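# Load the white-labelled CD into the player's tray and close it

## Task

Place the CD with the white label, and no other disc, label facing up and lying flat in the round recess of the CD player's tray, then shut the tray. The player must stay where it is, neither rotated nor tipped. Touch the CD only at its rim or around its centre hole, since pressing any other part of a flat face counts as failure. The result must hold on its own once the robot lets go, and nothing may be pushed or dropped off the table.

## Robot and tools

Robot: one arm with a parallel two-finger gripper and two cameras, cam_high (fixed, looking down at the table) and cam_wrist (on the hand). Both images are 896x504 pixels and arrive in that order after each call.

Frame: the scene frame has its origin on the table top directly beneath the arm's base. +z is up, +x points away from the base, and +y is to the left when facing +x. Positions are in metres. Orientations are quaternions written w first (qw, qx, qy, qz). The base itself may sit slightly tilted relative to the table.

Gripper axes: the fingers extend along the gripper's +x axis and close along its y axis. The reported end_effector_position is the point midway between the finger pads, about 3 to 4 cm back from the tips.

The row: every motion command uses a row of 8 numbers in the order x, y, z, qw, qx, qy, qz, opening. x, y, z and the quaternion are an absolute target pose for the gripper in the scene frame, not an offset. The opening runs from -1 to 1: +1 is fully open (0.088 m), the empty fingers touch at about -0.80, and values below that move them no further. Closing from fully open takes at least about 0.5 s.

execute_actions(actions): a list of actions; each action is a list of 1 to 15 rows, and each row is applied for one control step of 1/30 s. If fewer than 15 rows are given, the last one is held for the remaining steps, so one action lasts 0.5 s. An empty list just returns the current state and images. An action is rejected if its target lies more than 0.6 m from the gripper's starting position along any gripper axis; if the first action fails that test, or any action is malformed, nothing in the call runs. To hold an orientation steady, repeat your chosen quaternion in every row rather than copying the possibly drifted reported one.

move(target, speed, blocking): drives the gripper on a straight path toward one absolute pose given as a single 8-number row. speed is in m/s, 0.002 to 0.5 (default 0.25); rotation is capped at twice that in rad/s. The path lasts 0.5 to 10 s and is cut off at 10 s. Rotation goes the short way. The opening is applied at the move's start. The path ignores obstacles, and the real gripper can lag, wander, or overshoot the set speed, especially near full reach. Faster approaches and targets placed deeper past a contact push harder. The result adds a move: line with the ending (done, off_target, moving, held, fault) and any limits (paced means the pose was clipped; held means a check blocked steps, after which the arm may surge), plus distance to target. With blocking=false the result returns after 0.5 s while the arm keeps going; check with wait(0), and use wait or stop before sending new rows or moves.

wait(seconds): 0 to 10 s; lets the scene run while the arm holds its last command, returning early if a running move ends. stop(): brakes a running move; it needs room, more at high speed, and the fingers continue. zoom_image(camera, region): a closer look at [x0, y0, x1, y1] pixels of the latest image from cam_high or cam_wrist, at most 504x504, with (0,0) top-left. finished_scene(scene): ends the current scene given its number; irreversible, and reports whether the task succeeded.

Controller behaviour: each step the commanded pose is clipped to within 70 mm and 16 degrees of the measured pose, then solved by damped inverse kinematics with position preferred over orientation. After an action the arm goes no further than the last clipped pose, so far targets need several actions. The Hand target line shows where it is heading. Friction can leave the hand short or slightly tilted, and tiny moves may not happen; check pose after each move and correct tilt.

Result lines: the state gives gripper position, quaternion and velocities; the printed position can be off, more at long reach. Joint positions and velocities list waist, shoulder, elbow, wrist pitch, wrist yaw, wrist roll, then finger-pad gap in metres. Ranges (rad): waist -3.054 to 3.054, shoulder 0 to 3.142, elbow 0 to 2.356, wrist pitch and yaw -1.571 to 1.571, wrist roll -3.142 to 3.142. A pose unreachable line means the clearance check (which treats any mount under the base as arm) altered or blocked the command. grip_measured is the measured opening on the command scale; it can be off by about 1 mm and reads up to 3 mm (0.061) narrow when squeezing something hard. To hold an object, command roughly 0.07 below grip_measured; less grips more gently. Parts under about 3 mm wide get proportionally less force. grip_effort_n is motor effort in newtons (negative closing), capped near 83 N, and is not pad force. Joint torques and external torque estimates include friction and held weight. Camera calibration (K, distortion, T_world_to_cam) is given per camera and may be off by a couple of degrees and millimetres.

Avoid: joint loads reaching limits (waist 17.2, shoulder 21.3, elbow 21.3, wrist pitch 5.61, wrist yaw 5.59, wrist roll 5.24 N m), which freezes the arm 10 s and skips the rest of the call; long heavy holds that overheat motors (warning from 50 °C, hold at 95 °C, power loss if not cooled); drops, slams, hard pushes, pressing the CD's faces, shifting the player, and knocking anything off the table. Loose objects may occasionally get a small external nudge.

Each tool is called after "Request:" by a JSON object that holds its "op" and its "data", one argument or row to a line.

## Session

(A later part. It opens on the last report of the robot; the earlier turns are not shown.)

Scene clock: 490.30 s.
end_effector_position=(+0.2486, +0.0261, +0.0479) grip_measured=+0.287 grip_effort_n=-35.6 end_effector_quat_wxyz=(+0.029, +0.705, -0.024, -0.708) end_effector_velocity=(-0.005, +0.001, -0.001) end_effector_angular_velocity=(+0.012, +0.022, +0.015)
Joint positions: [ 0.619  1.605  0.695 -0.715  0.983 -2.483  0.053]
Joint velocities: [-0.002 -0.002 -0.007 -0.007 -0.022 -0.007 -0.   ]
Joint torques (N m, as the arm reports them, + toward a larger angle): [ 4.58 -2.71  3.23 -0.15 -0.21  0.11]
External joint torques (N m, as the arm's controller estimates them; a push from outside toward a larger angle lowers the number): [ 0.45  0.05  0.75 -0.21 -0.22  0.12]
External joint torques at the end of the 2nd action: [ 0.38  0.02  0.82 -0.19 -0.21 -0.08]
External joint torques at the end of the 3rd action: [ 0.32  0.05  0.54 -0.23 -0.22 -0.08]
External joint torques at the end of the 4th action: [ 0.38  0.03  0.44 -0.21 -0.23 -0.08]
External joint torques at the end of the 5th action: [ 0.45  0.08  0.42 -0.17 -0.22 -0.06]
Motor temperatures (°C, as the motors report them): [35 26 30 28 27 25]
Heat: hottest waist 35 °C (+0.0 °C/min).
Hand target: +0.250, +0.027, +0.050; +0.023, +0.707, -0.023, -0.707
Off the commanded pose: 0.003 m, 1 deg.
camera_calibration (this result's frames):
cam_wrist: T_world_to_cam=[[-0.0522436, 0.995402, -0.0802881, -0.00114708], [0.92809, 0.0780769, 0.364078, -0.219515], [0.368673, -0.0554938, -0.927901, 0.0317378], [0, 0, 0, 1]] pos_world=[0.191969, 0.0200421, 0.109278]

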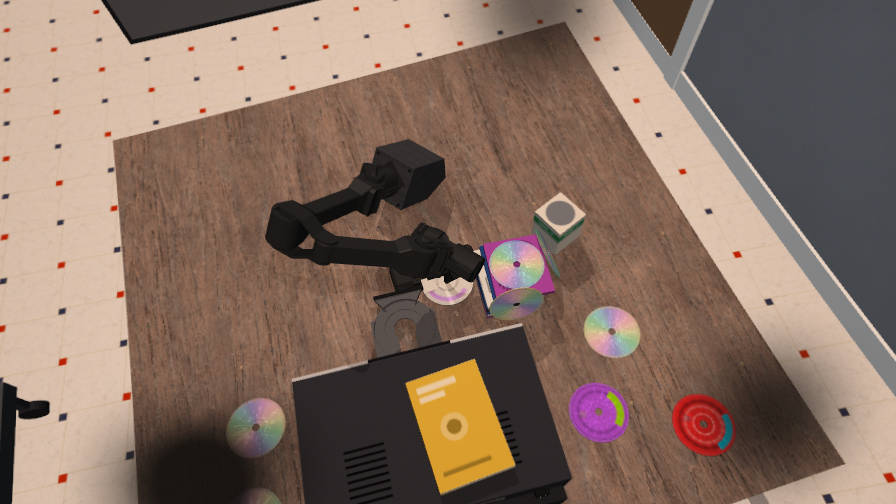

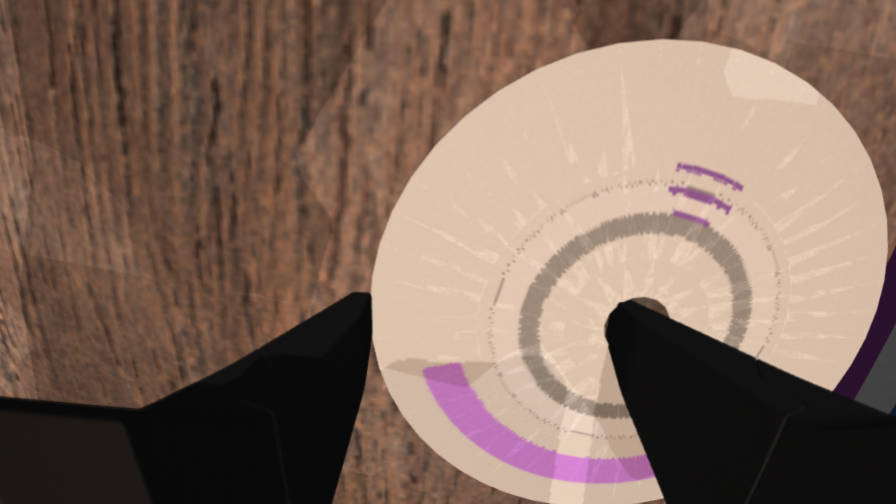

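Request:
{"op": "move", "data": {
  "target": [0.235,0.012,0.15,0,-0.7071,0,0.7071,0.28],
  "speed": 0.07
}}

Request:
{"op": "move", "data": {
  "target": [0.28,0.07,0.20,0.725,-0.2175,0.598,0.264,0.28],
  "speed": 0.25
}}

Scene clock: 499.70 s.
end_effector_position=(+0.2335, +0.0111, +0.1467) grip_measured=+0.287 grip_effort_n=-35.6 end_effector_quat_wxyz=(+0.006, +0.707, -0.000, -0.707) end_effector_velocity=(-0.003, +0.000, +0.001) end_effector_angular_velocity=(+0.008, +0.019, -0.004)
Joint positions: [ 0.974  1.498  0.878 -1.374  0.859 -1.985  0.053]
Joint velocities: [ 0.002 -0.002  0.002 -0.007 -0.022  0.007 -0.   ]
Joint torques (N m, as the arm reports them, + toward a larger angle): [ 3.96 -1.06  5.57 -0.06 -0.31  0.15]
External joint torques (N m, as the arm's controller estimates them; a push from outside toward a larger angle lowers the number): [ 0.36  0.27  2.01 -0.2  -0.26  0.15]
Motor temperatures (°C, as the motors report them): [35 26 30 28 27 25]
Heat: hottest waist 35 °C (+1.0 °C/min).
Hand target: +0.235, +0.012, +0.150; -0.001, +0.708, +0.001, -0.706
Off the commanded pose: 0.004 m, 1 deg.
move: done
camera_calibration (this result's frames):
cam_wrist: T_world_to_cam=[[-0.0547119, 0.998393, -0.014739, 0.0118135], [0.926352, 0.0562622, 0.372433, -0.240896], [0.372664, 0.00672297, -0.927942, 0.126481], [0, 0, 0, 1]] pos_world=[0.176666, 0.000908525, 0.207259]

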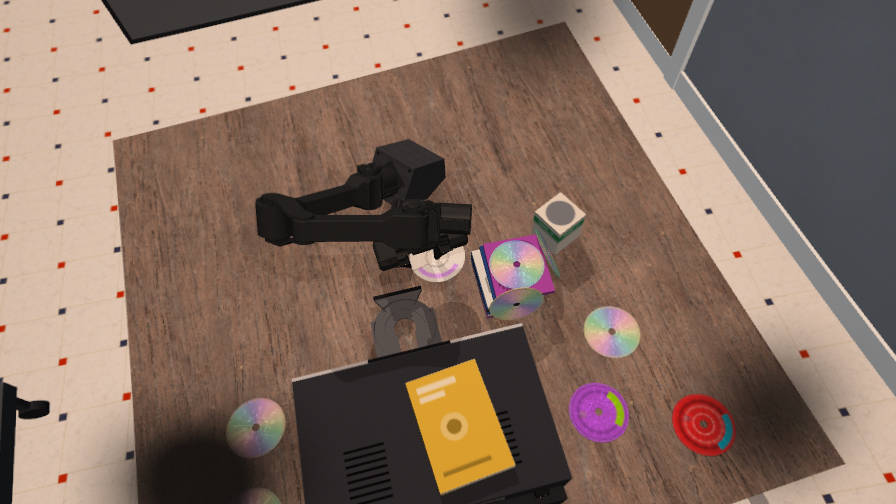

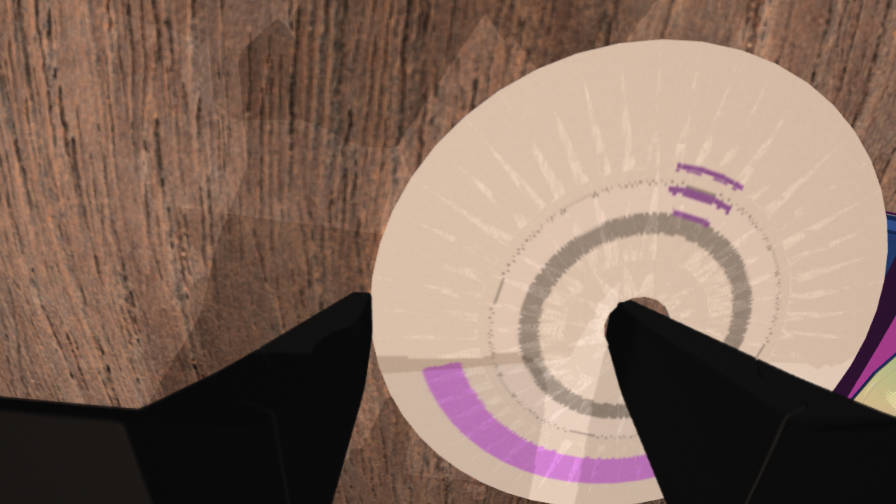

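Scene clock: 505.03 s.
end_effector_position=(+0.2776, +0.0685, +0.1973) grip_measured=+0.287 grip_effort_n=-35.1 end_effector_quat_wxyz=(+0.721, -0.218, +0.602, +0.265) end_effector_velocity=(+0.001, -0.001, -0.000) end_effector_angular_velocity=(-0.008, -0.003, -0.005)
Joint positions: [ 1.096  1.657  1.118 -1.32   0.887  0.435  0.053]
Joint velocities: [-0.002  0.002  0.002 -0.007  0.007  0.007 -0.   ]
Joint torques (N m, as the arm reports them, + toward a larger angle): [ 5.1  -0.73  5.95  0.33  0.18  0.11]
External joint torques (N m, as the arm's controller estimates them; a push from outside toward a larger angle lowers the number): [ 0.46  1.05  1.97 -0.14  0.11  0.11]
Motor temperatures (°C, as the motors report them): [35 26 31 28 27 25]
Heat: hottest waist 35 °C (+1.0 °C/min).
Hand target: +0.280, +0.070, +0.200; +0.725, -0.217, +0.598, +0.264
Off the commanded pose: 0.004 m, 1 deg.
move: done
camera_calibration (this result's frames):
cam_wrist: T_world_to_cam=[[0.680124, -0.733094, -0.00196626, -0.130183], [-0.718364, -0.666988, 0.197685, 0.236793], [-0.146233, -0.133038, -0.980264, 0.320616], [0, 0, 0, 1]] pos_world=[0.305529, 0.105156, 0.267222]

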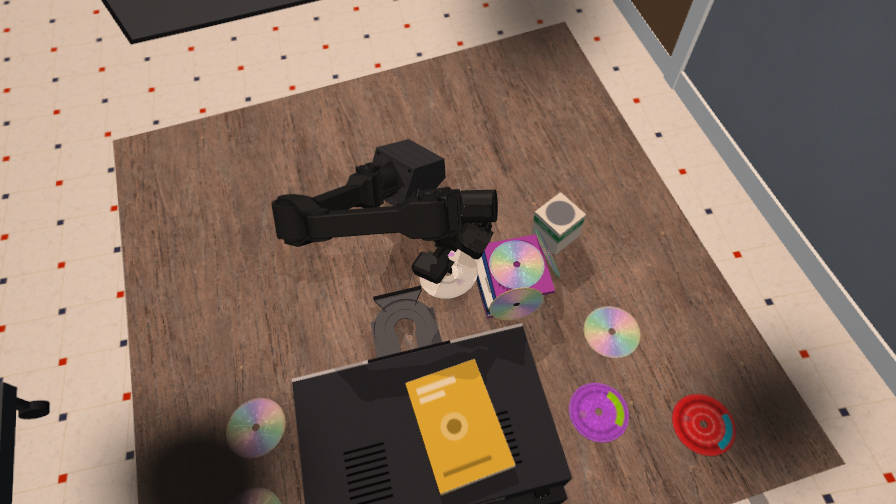

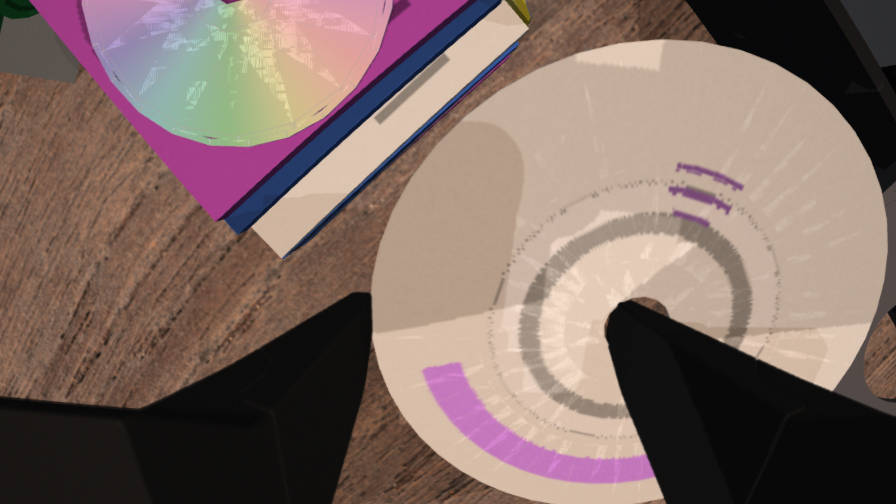

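Request:
{"op": "move", "data": {
  "target": [0.342,-0.042,0.192,0.693,-0.231,0.635,0.252,0.28],
  "speed": 0.1
}}

Request:
{"op": "move", "data": {
  "target": [0.346,-0.044,0.177,0.666,-0.229,0.663,0.255,0.28],
  "speed": 0.03
}}

Request:
{"op": "zoom_image", "data": {
  "camera": "cam_high",
  "region": [330,250,490,390]
}}

Scene clock: 516.47 s.
end_effector_position=(+0.3389, -0.0397, +0.1901) grip_measured=+0.287 grip_effort_n=-34.7 end_effector_quat_wxyz=(+0.689, -0.234, +0.637, +0.254) end_effector_velocity=(-0.003, -0.004, -0.001) end_effector_angular_velocity=(-0.008, +0.015, +0.032)
Joint positions: [ 0.801  1.479  1.329 -1.504  0.917  0.091  0.053]
Joint velocities: [-0.007 -0.002  0.002 -0.022 -0.007 -0.022 -0.   ]
Joint torques (N m, as the arm reports them, + toward a larger angle): [ 4.21 -1.75  5.08  0.12  0.1  -0.08]
External joint torques (N m, as the arm's controller estimates them; a push from outside toward a larger angle lowers the number): [-0.11  0.26  1.72 -0.2   0.1  -0.08]
Motor temperatures (°C, as the motors report them): [36 26 31 28 27 25]
Heat: hottest waist 36 °C (+2.0 °C/min).
Hand target: +0.342, -0.042, +0.192; +0.692, -0.232, +0.636, +0.251
Off the commanded pose: 0.004 m, 1 deg.
move: done
camera_calibration (this result's frames):
cam_wrist: T_world_to_cam=[[0.682965, -0.73044, -0.00396948, -0.251727], [-0.696451, -0.652805, 0.297996, 0.184103], [-0.22026, -0.200757, -0.954559, 0.325626], [0, 0, 0, 1]] pos_world=[0.371862, 0.00168307, 0.254968]

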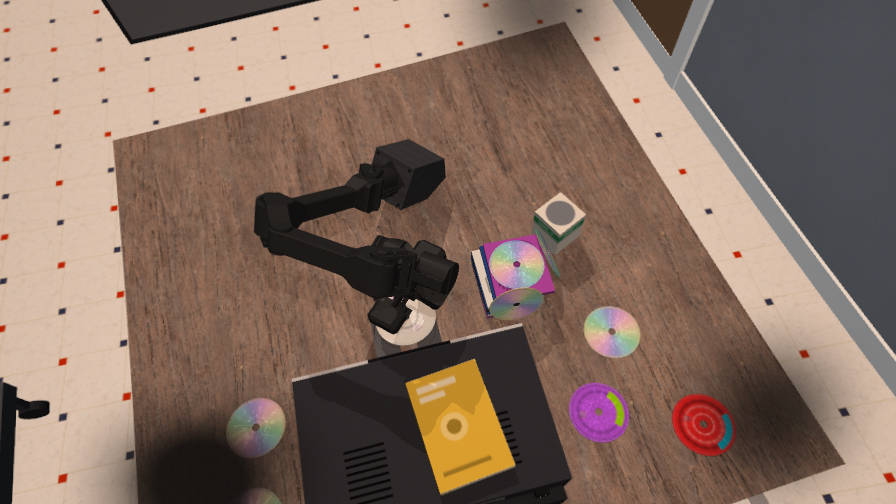

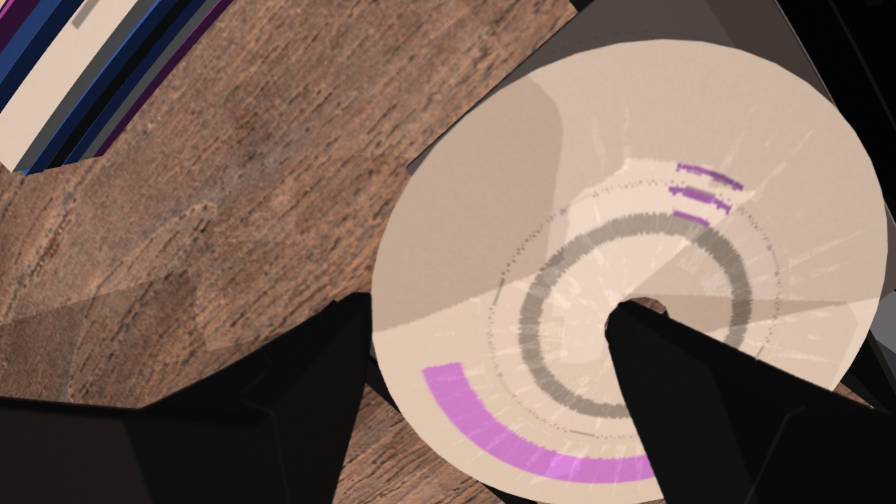

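Scene clock: 517.87 s.
end_effector_position=(+0.3446, -0.0444, +0.1764) grip_measured=+0.287 grip_effort_n=-35.1 end_effector_quat_wxyz=(+0.666, -0.231, +0.662, +0.253) end_effector_velocity=(-0.003, -0.002, -0.000) end_effector_angular_velocity=(-0.005, +0.015, +0.038)
Joint positions: [ 0.728  1.515  1.363 -1.506  0.894  0.056  0.053]
Joint velocities: [-0.002  0.002  0.002 -0.022 -0.007 -0.022 -0.   ]
Joint torques (N m, as the arm reports them, + toward a larger angle): [ 4.27 -1.27  4.93  0.03 -0.22 -0.14]
External joint torques (N m, as the arm's controller estimates them; a push from outside toward a larger angle lowers the number): [-0.28  1.27  1.65 -0.18 -0.2  -0.14]
Motor temperatures (°C, as the motors report them): [35 26 31 28 27 25]
Heat: hottest waist 35 °C (+1.0 °C/min).
Hand target: +0.346, -0.044, +0.177; +0.666, -0.229, +0.663, +0.255
Off the commanded pose: 0.002 m, 0 deg.
move: done
camera_calibration (this result's frames):
cam_wrist: T_world_to_cam=[[0.677786, -0.734571, -0.0318159, -0.252626], [-0.679243, -0.642128, 0.355389, 0.173546], [-0.281488, -0.219267, -0.934177, 0.329521], [0, 0, 0, 1]] pos_world=[0.381863, -0.00187952, 0.238117]

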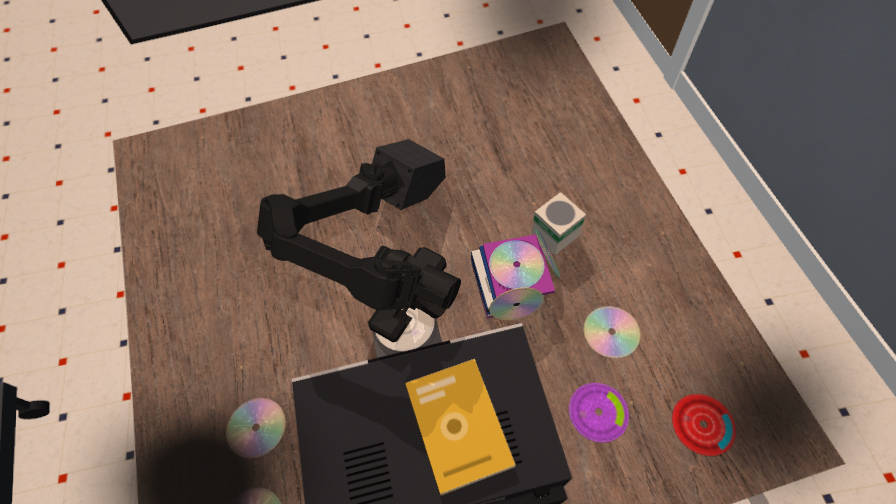

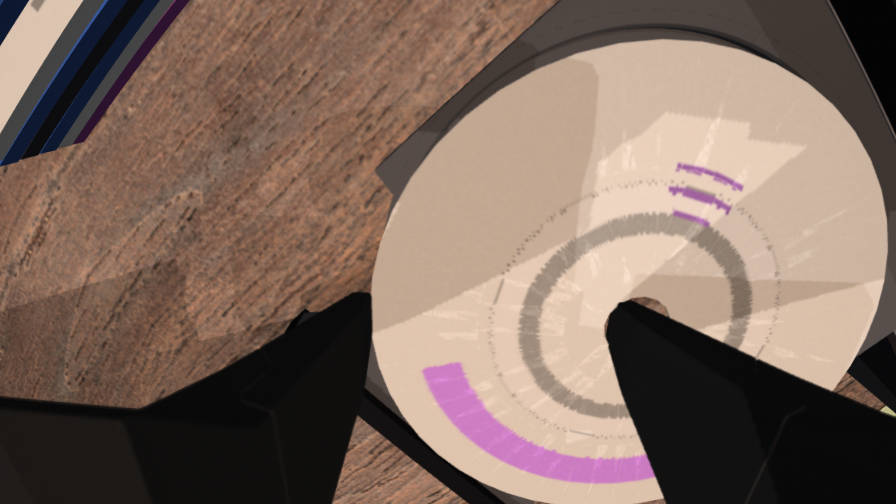

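Region (330, 250, 490, 390) of cam_high's 896x504 image, scaled by 3.150, with more detail than that image has; it fills the top 441 rows of this view, and the rest is white.

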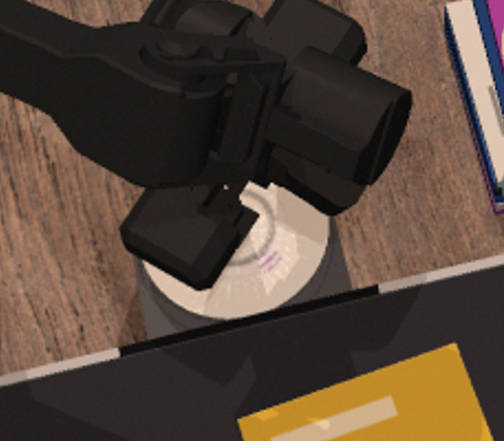

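Request:
{"op": "move", "data": {
  "target": [0.347,-0.0435,0.168,0.666,-0.229,0.663,0.255,0.28],
  "speed": 0.015
}}

Scene clock: 524.17 s.
end_effector_position=(+0.3487, -0.0437, +0.1692) grip_measured=+0.287 grip_effort_n=-35.6 end_effector_quat_wxyz=(+0.667, -0.229, +0.662, +0.253) end_effector_velocity=(-0.001, +0.001, -0.001) end_effector_angular_velocity=(+0.005, +0.005, -0.011)
Joint positions: [ 0.699  1.515  1.353 -1.457  0.894  0.011  0.053]
Joint velocities: [-0.002 -0.002 -0.007  0.007 -0.007  0.007 -0.   ]
Joint torques (N m, as the arm reports them, + toward a larger angle): [ 4.48 -2.41  2.74  0.45 -0.18 -0.12]
External joint torques (N m, as the arm's controller estimates them; a push from outside toward a larger angle lowers the number): [-0.11  0.34 -0.59  0.24 -0.15 -0.12]
Motor temperatures (°C, as the motors report them): [35 26 32 28 27 25]
Heat: hottest waist 35 °C (+1.0 °C/min).
Hand target: +0.347, -0.043, +0.168; +0.666, -0.229, +0.663, +0.255
Off the commanded pose: 0.002 m, 0 deg.
move: done
camera_calibration (this result's frames):
cam_wrist: T_world_to_cam=[[0.675308, -0.736743, -0.0342012, -0.253904], [-0.681348, -0.640942, 0.353496, 0.180389], [-0.282356, -0.215415, -0.934811, 0.32467], [0, 0, 0, 1]] pos_world=[0.386044, -0.00150354, 0.231054]

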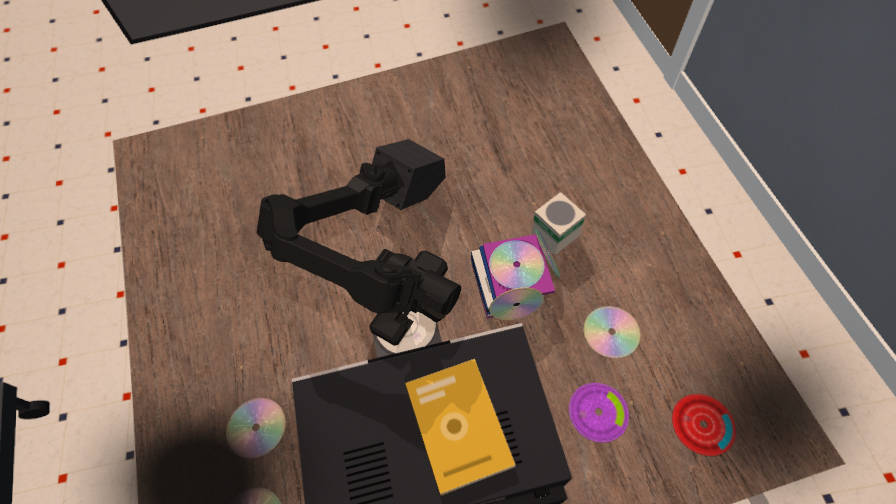

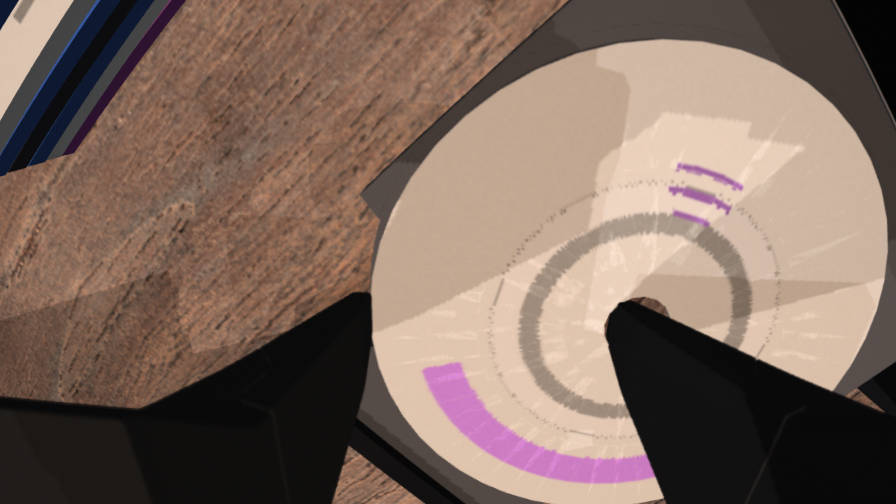

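Request:
{"op": "execute_actions", "data": {
  "actions": [
    [[0.3465,-0.044,0.166,0.666,-0.229,0.663,0.255,0.28]],
    [[0.346,-0.0445,0.164,0.666,-0.229,0.663,0.255,0.28]]
  ]
}}

Request:
{"op": "zoom_image", "data": {
  "camera": "cam_wrist",
  "region": [340,0,700,504]
}}

Request:
{"op": "zoom_image", "data": {
  "camera": "cam_wrist",
  "region": [600,0,896,420]
}}

Scene clock: 532.87 s.
end_effector_position=(+0.3478, -0.0439, +0.1646) grip_measured=+0.287 grip_effort_n=-35.1 end_effector_quat_wxyz=(+0.666, -0.230, +0.663, +0.253) end_effector_velocity=(-0.003, -0.000, -0.001) end_effector_angular_velocity=(-0.000, +0.012, +0.001)
Joint positions: [ 0.685  1.508  1.335 -1.432  0.894 -0.011  0.053]
Joint velocities: [-0.002 -0.002 -0.007 -0.007 -0.007  0.007 -0.   ]
Joint torques (N m, as the arm reports them, + toward a larger angle): [ 4.41 -2.82  2.72  0.46 -0.17 -0.07]
External joint torques (N m, as the arm's controller estimates them; a push from outside toward a larger angle lowers the number): [-0.14 -0.02 -0.59  0.25 -0.14 -0.06]
External joint torques at the end of the 1st action: [-0.14 -0.05 -0.59  0.19 -0.14 -0.11]
Motor temperatures (°C, as the motors report them): [35 26 31 28 27 25]
Heat: hottest waist 35 °C (+1.0 °C/min).
Hand target: +0.346, -0.045, +0.164; +0.666, -0.229, +0.663, +0.255
Off the commanded pose: 0.002 m, 0 deg.
camera_calibration (this result's frames):
cam_wrist: T_world_to_cam=[[0.676875, -0.735275, -0.0348123, -0.253977], [-0.679323, -0.642182, 0.355137, 0.180257], [-0.283479, -0.216734, -0.934166, 0.32027], [0, 0, 0, 1]] pos_world=[0.385153, -0.0015721, 0.226328]

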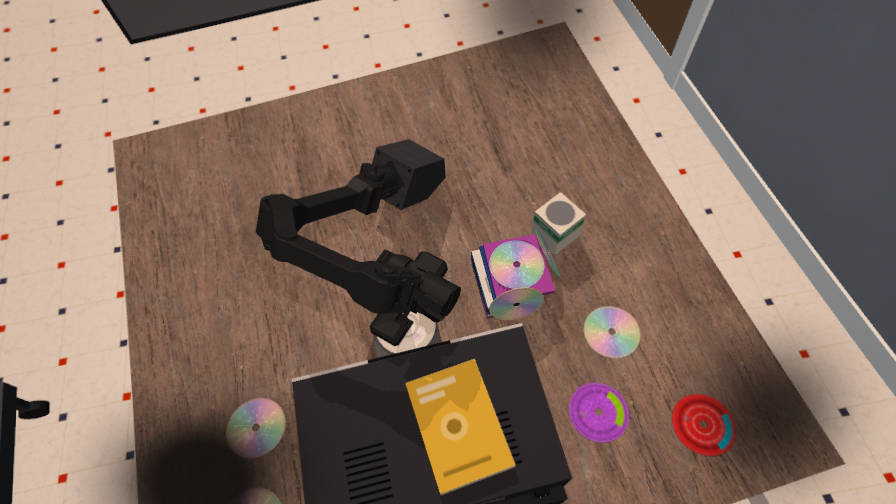

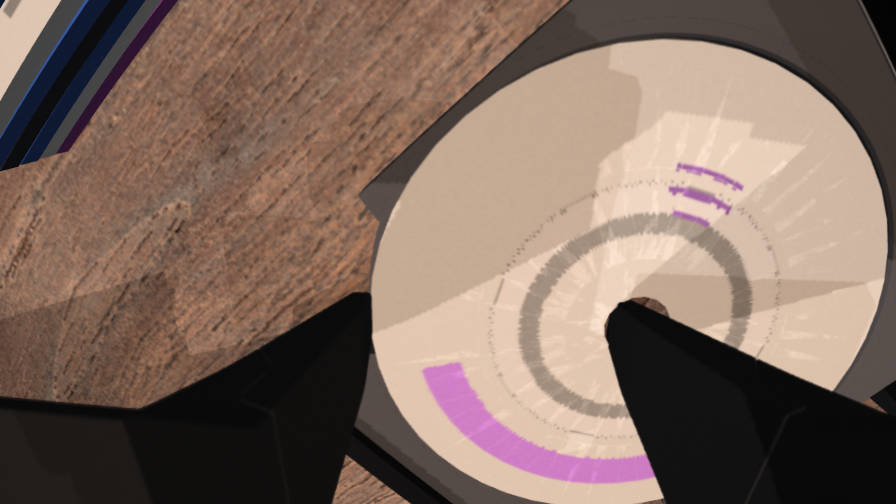

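Region (340, 0, 700, 504) of cam_wrist's 896x504 image, scaled by 1.000; it fills the left 360 columns of this view, and the rest is white.

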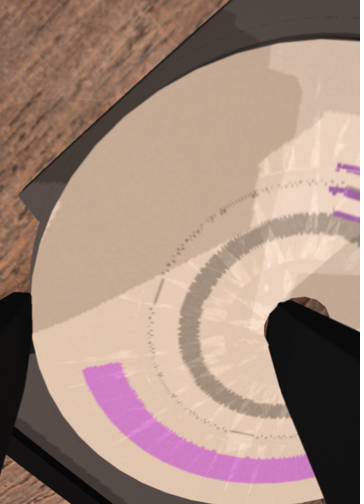

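Region (600, 0, 896, 420) of cam_wrist's 896x504 image, scaled by 1.200, with more detail than that image has; it fills the left 355 columns of this view, and the rest is white.

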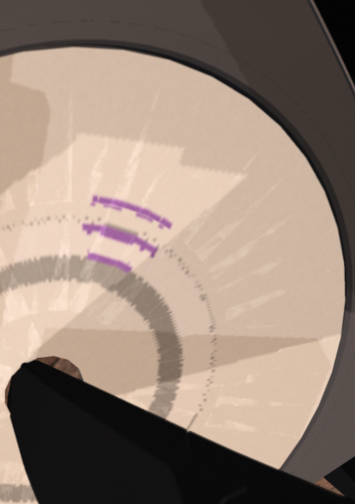

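Request:
{"op": "execute_actions", "data": {
  "actions": [
    [[0.3468,-0.0454,0.1638,0.666,-0.229,0.663,0.255,0.28]],
    [[0.3476,-0.0463,0.1636,0.666,-0.229,0.663,0.255,0.28]]
  ]
}}

Scene clock: 538.83 s.
end_effector_position=(+0.3481, -0.0454, +0.1634) grip_measured=+0.287 grip_effort_n=-35.1 end_effector_quat_wxyz=(+0.665, -0.231, +0.663, +0.255) end_effector_velocity=(-0.001, -0.002, -0.001) end_effector_angular_velocity=(-0.010, +0.000, +0.012)
Joint positions: [ 0.678  1.507  1.335 -1.43   0.894 -0.022  0.053]
Joint velocities: [-0.002 -0.002 -0.002 -0.007  0.007 -0.007 -0.   ]
Joint torques (N m, as the arm reports them, + toward a larger angle): [ 4.43 -2.84  3.46  0.4  -0.16 -0.09]
External joint torques (N m, as the arm's controller estimates them; a push from outside toward a larger angle lowers the number): [-0.12 -0.01  0.13  0.19 -0.13 -0.09]
External joint torques at the end of the 1st action: [-0.15 -0.08 -0.19  0.19 -0.13 -0.08]
Motor temperatures (°C, as the motors report them): [35 26 31 28 27 25]
Heat: hottest waist 35 °C (+0.0 °C/min).
Hand target: +0.348, -0.046, +0.164; +0.666, -0.229, +0.663, +0.255
Off the commanded pose: 0.001 m, 0 deg.
camera_calibration (this result's frames):
cam_wrist: T_world_to_cam=[[0.679859, -0.7325, -0.0351683, -0.256116], [-0.675745, -0.64437, 0.357989, 0.178152], [-0.284888, -0.219617, -0.933063, 0.319116], [0, 0, 0, 1]] pos_world=[0.385421, -0.00272578, 0.224972]

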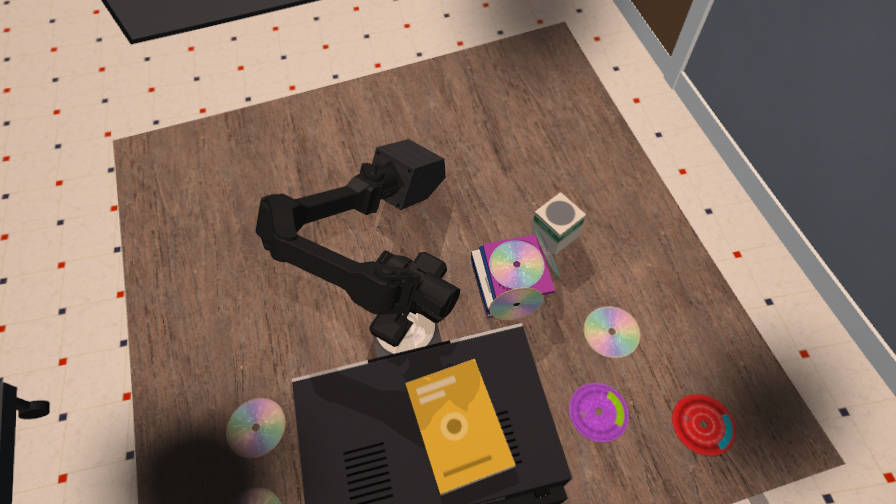

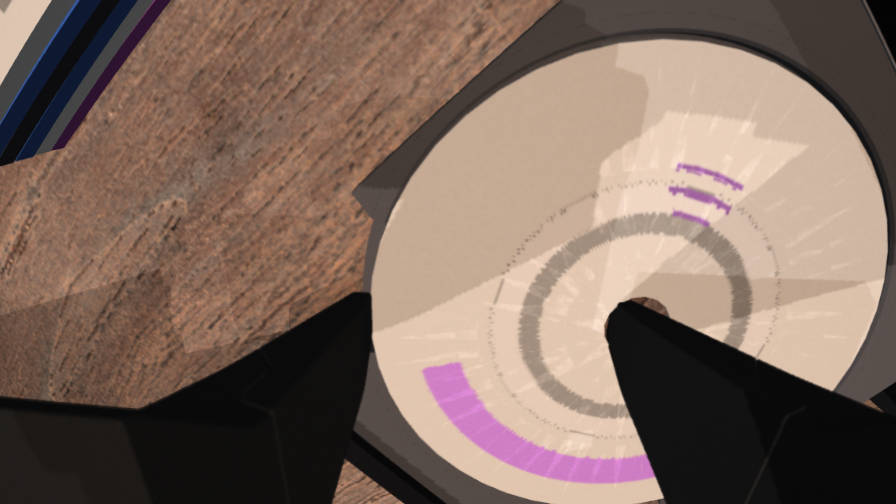

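Request:
{"op": "execute_actions", "data": {
  "actions": [
    [[0.3477,-0.0461,0.1628,0.666,-0.229,0.663,0.255,0.28]],
    [[0.3478,-0.046,0.162,0.666,-0.229,0.663,0.255,0.28]]
  ]
}}

Scene clock: 546.40 s.
end_effector_position=(+0.3494, -0.0454, +0.1625) grip_measured=+0.287 grip_effort_n=-35.1 end_effector_quat_wxyz=(+0.666, -0.230, +0.663, +0.254) end_effector_velocity=(-0.004, +0.001, -0.000) end_effector_angular_velocity=(+0.013, +0.019, -0.003)
Joint positions: [ 0.673  1.506  1.335 -1.419  0.894 -0.03   0.053]
Joint velocities: [-0.002 -0.002 -0.002 -0.007 -0.022  0.007 -0.   ]
Joint torques (N m, as the arm reports them, + toward a larger angle): [ 4.42 -2.88  2.85  0.4  -0.16 -0.08]
External joint torques (N m, as the arm's controller estimates them; a push from outside toward a larger angle lowers the number): [-0.15 -0.02 -0.51  0.18 -0.12 -0.08]
External joint torques at the end of the 1st action: [-0.13  0.02 -0.2   0.19 -0.13 -0.09]
Motor temperatures (°C, as the motors report them): [35 27 31 28 27 25]
Heat: hottest waist 35 °C (+0.0 °C/min).
Hand target: +0.348, -0.046, +0.162; +0.666, -0.229, +0.663, +0.255
Off the commanded pose: 0.002 m, 0 deg.
camera_calibration (this result's frames):
cam_wrist: T_world_to_cam=[[0.677142, -0.735013, -0.0351327, -0.256265], [-0.678977, -0.642498, 0.355227, 0.180994], [-0.283669, -0.216685, -0.93412, 0.318539], [0, 0, 0, 1]] pos_world=[0.386778, -0.00304742, 0.224256]

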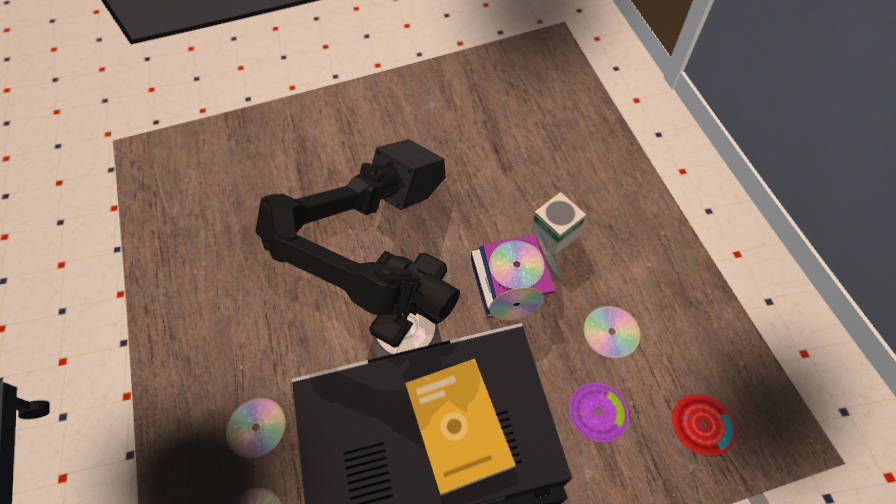

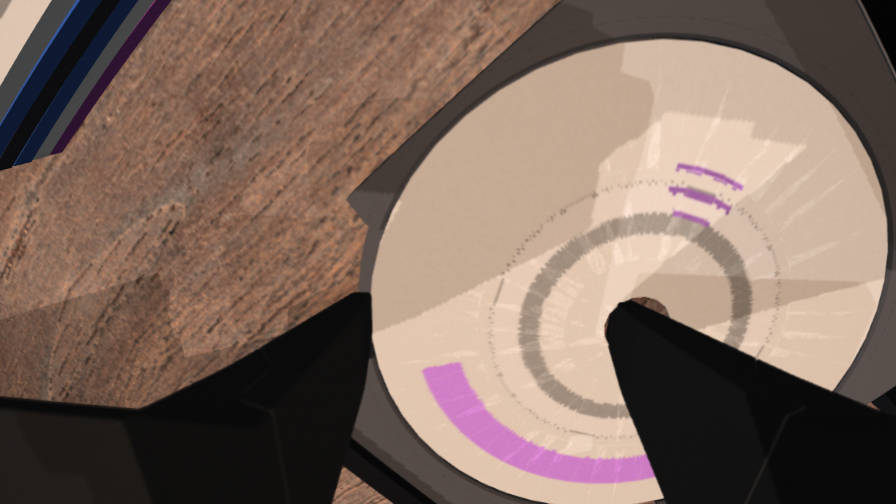

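Centred. Lower slightly, release, lift.

Request:
{"op": "execute_actions", "data": {
  "actions": [
    [[0.3477,-0.046,0.161,0.666,-0.229,0.663,0.255,0.28]],
    [[0.3477,-0.046,0.1602,0.666,-0.229,0.663,0.255,0.28]],
    [[0.3477,-0.046,0.1602,0.666,-0.229,0.663,0.255,0.30],[0.3477,-0.046,0.1602,0.666,-0.229,0.663,0.255,0.31],[0.3477,-0.046,0.1602,0.666,-0.229,0.663,0.255,0.32],[0.3477,-0.046,0.1602,0.666,-0.229,0.663,0.255,0.33],[0.3477,-0.046,0.1602,0.666,-0.229,0.663,0.255,0.35],[0.3477,-0.046,0.1602,0.666,-0.229,0.663,0.255,0.38]]
  ]
}}

Request:
{"op": "move", "data": {
  "target": [0.351,-0.046,0.185,0.68,-0.23,0.65,0.253,0.38],
  "speed": 0.03
}}

Scene clock: 553.73 s.
end_effector_position=(+0.3495, -0.0453, +0.1608) grip_measured=+0.375 grip_effort_n=16.0 end_effector_quat_wxyz=(+0.666, -0.230, +0.662, +0.254) end_effector_velocity=(+0.002, +0.002, +0.001) end_effector_angular_velocity=(+0.012, -0.003, -0.015)
Joint positions: [ 0.668  1.504  1.329 -1.408  0.894 -0.039  0.057]
Joint velocities: [ 0.002  0.002  0.007  0.007 -0.007  0.007  0.001]
Joint torques (N m, as the arm reports them, + toward a larger angle): [ 4.41 -2.87  2.75  0.4  -0.15 -0.08]
External joint torques (N m, as the arm's controller estimates them; a push from outside toward a larger angle lowers the number): [-0.17  0.04 -0.64  0.18 -0.12 -0.08]
External joint torques at the end of the 1st action: [-0.12  0.02 -0.62  0.2  -0.13 -0.09]
External joint torques at the end of the 2nd action: [-0.1  -0.03 -0.56  0.2  -0.12 -0.09]
Motor temperatures (°C, as the motors report them): [35 27 30 28 27 25]
Heat: hottest waist 35 °C (+0.0 °C/min).
Hand target: +0.348, -0.046, +0.160; +0.666, -0.229, +0.663, +0.255
Off the commanded pose: 0.002 m, 0 deg.
camera_calibration (this result's frames):
cam_wrist: T_world_to_cam=[[0.676763, -0.73536, -0.0351771, -0.256206], [-0.679469, -0.642292, 0.354659, 0.181971], [-0.283396, -0.216119, -0.934334, 0.316971], [0, 0, 0, 1]] pos_world=[0.386863, -0.00302228, 0.222606]

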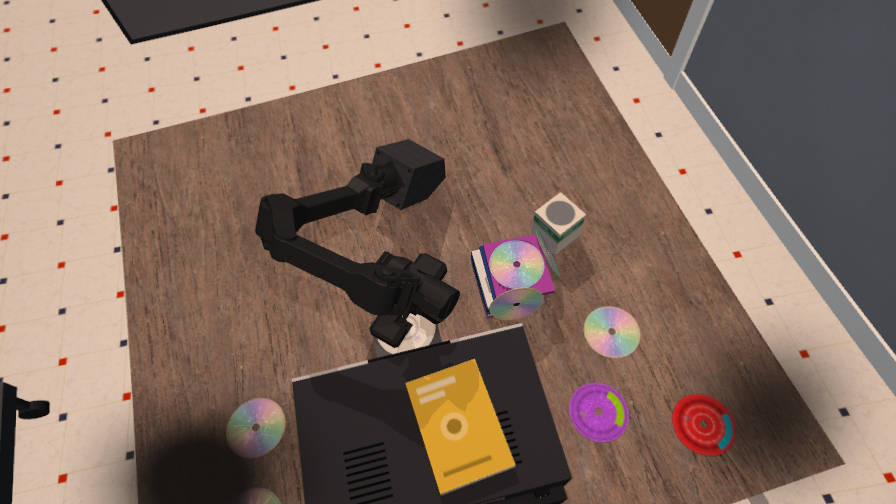

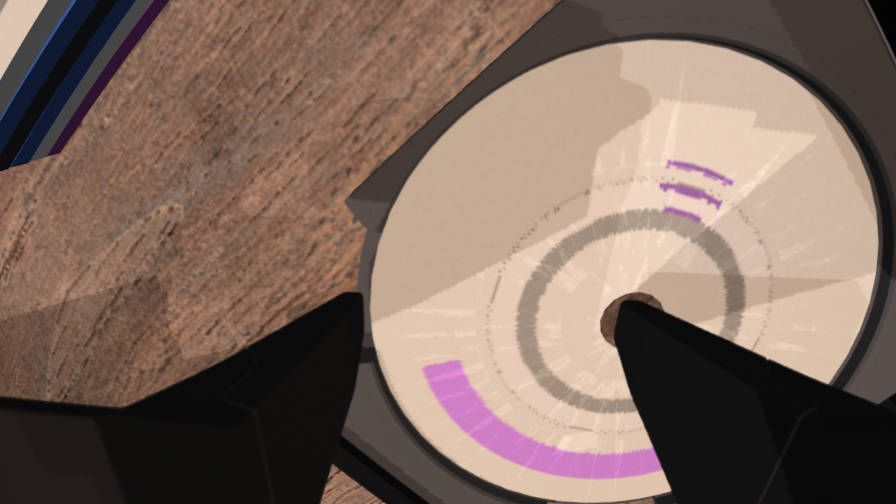

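Scene clock: 554.83 s.
end_effector_position=(+0.3486, -0.0461, +0.1827) grip_measured=+0.377 grip_effort_n=16.5 end_effector_quat_wxyz=(+0.676, -0.230, +0.652, +0.255) end_effector_velocity=(-0.003, -0.003, +0.000) end_effector_angular_velocity=(-0.003, +0.013, +0.020)
Joint positions: [ 0.74   1.504  1.378 -1.503  0.899  0.039  0.057]
Joint velocities: [-0.002 -0.002  0.002 -0.022 -0.007 -0.007 -0.   ]
Joint torques (N m, as the arm reports them, + toward a larger angle): [ 5.12 -1.45  5.07  0.09  0.15  0.11]
External joint torques (N m, as the arm's controller estimates them; a push from outside toward a larger angle lowers the number): [ 0.63  1.    1.75 -0.16  0.17  0.11]
Motor temperatures (°C, as the motors report them): [35 27 31 28 27 25]
Heat: hottest waist 35 °C (+0.0 °C/min).
Hand target: +0.351, -0.046, +0.185; +0.680, -0.230, +0.649, +0.253
Off the commanded pose: 0.003 m, 1 deg.
move: done
camera_calibration (this result's frames):
cam_wrist: T_world_to_cam=[[0.679179, -0.733514, -0.0259356, -0.257853], [-0.687155, -0.647877, 0.328744, 0.180336], [-0.257942, -0.205455, -0.944063, 0.330418], [0, 0, 0, 1]] pos_world=[0.384276, -0.00441749, 0.245964]

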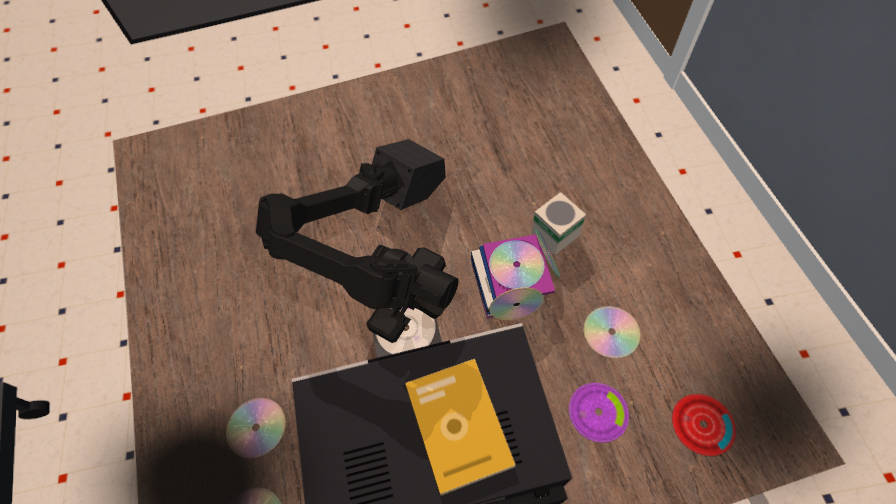

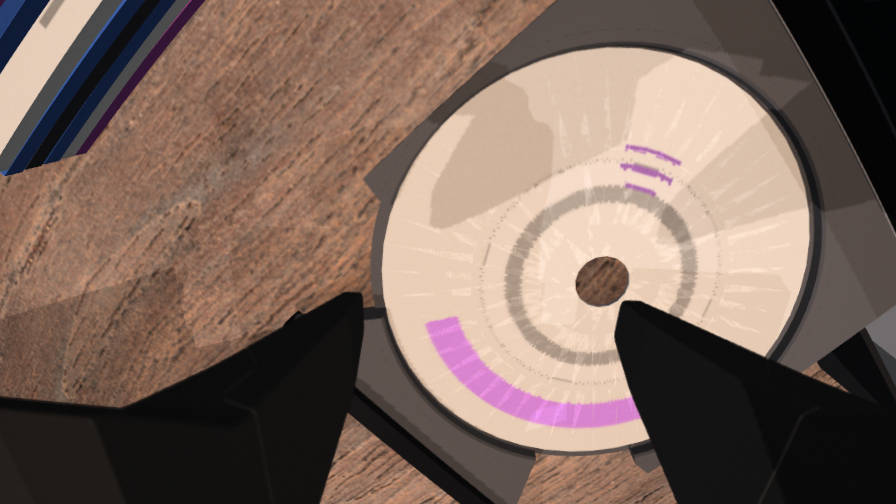

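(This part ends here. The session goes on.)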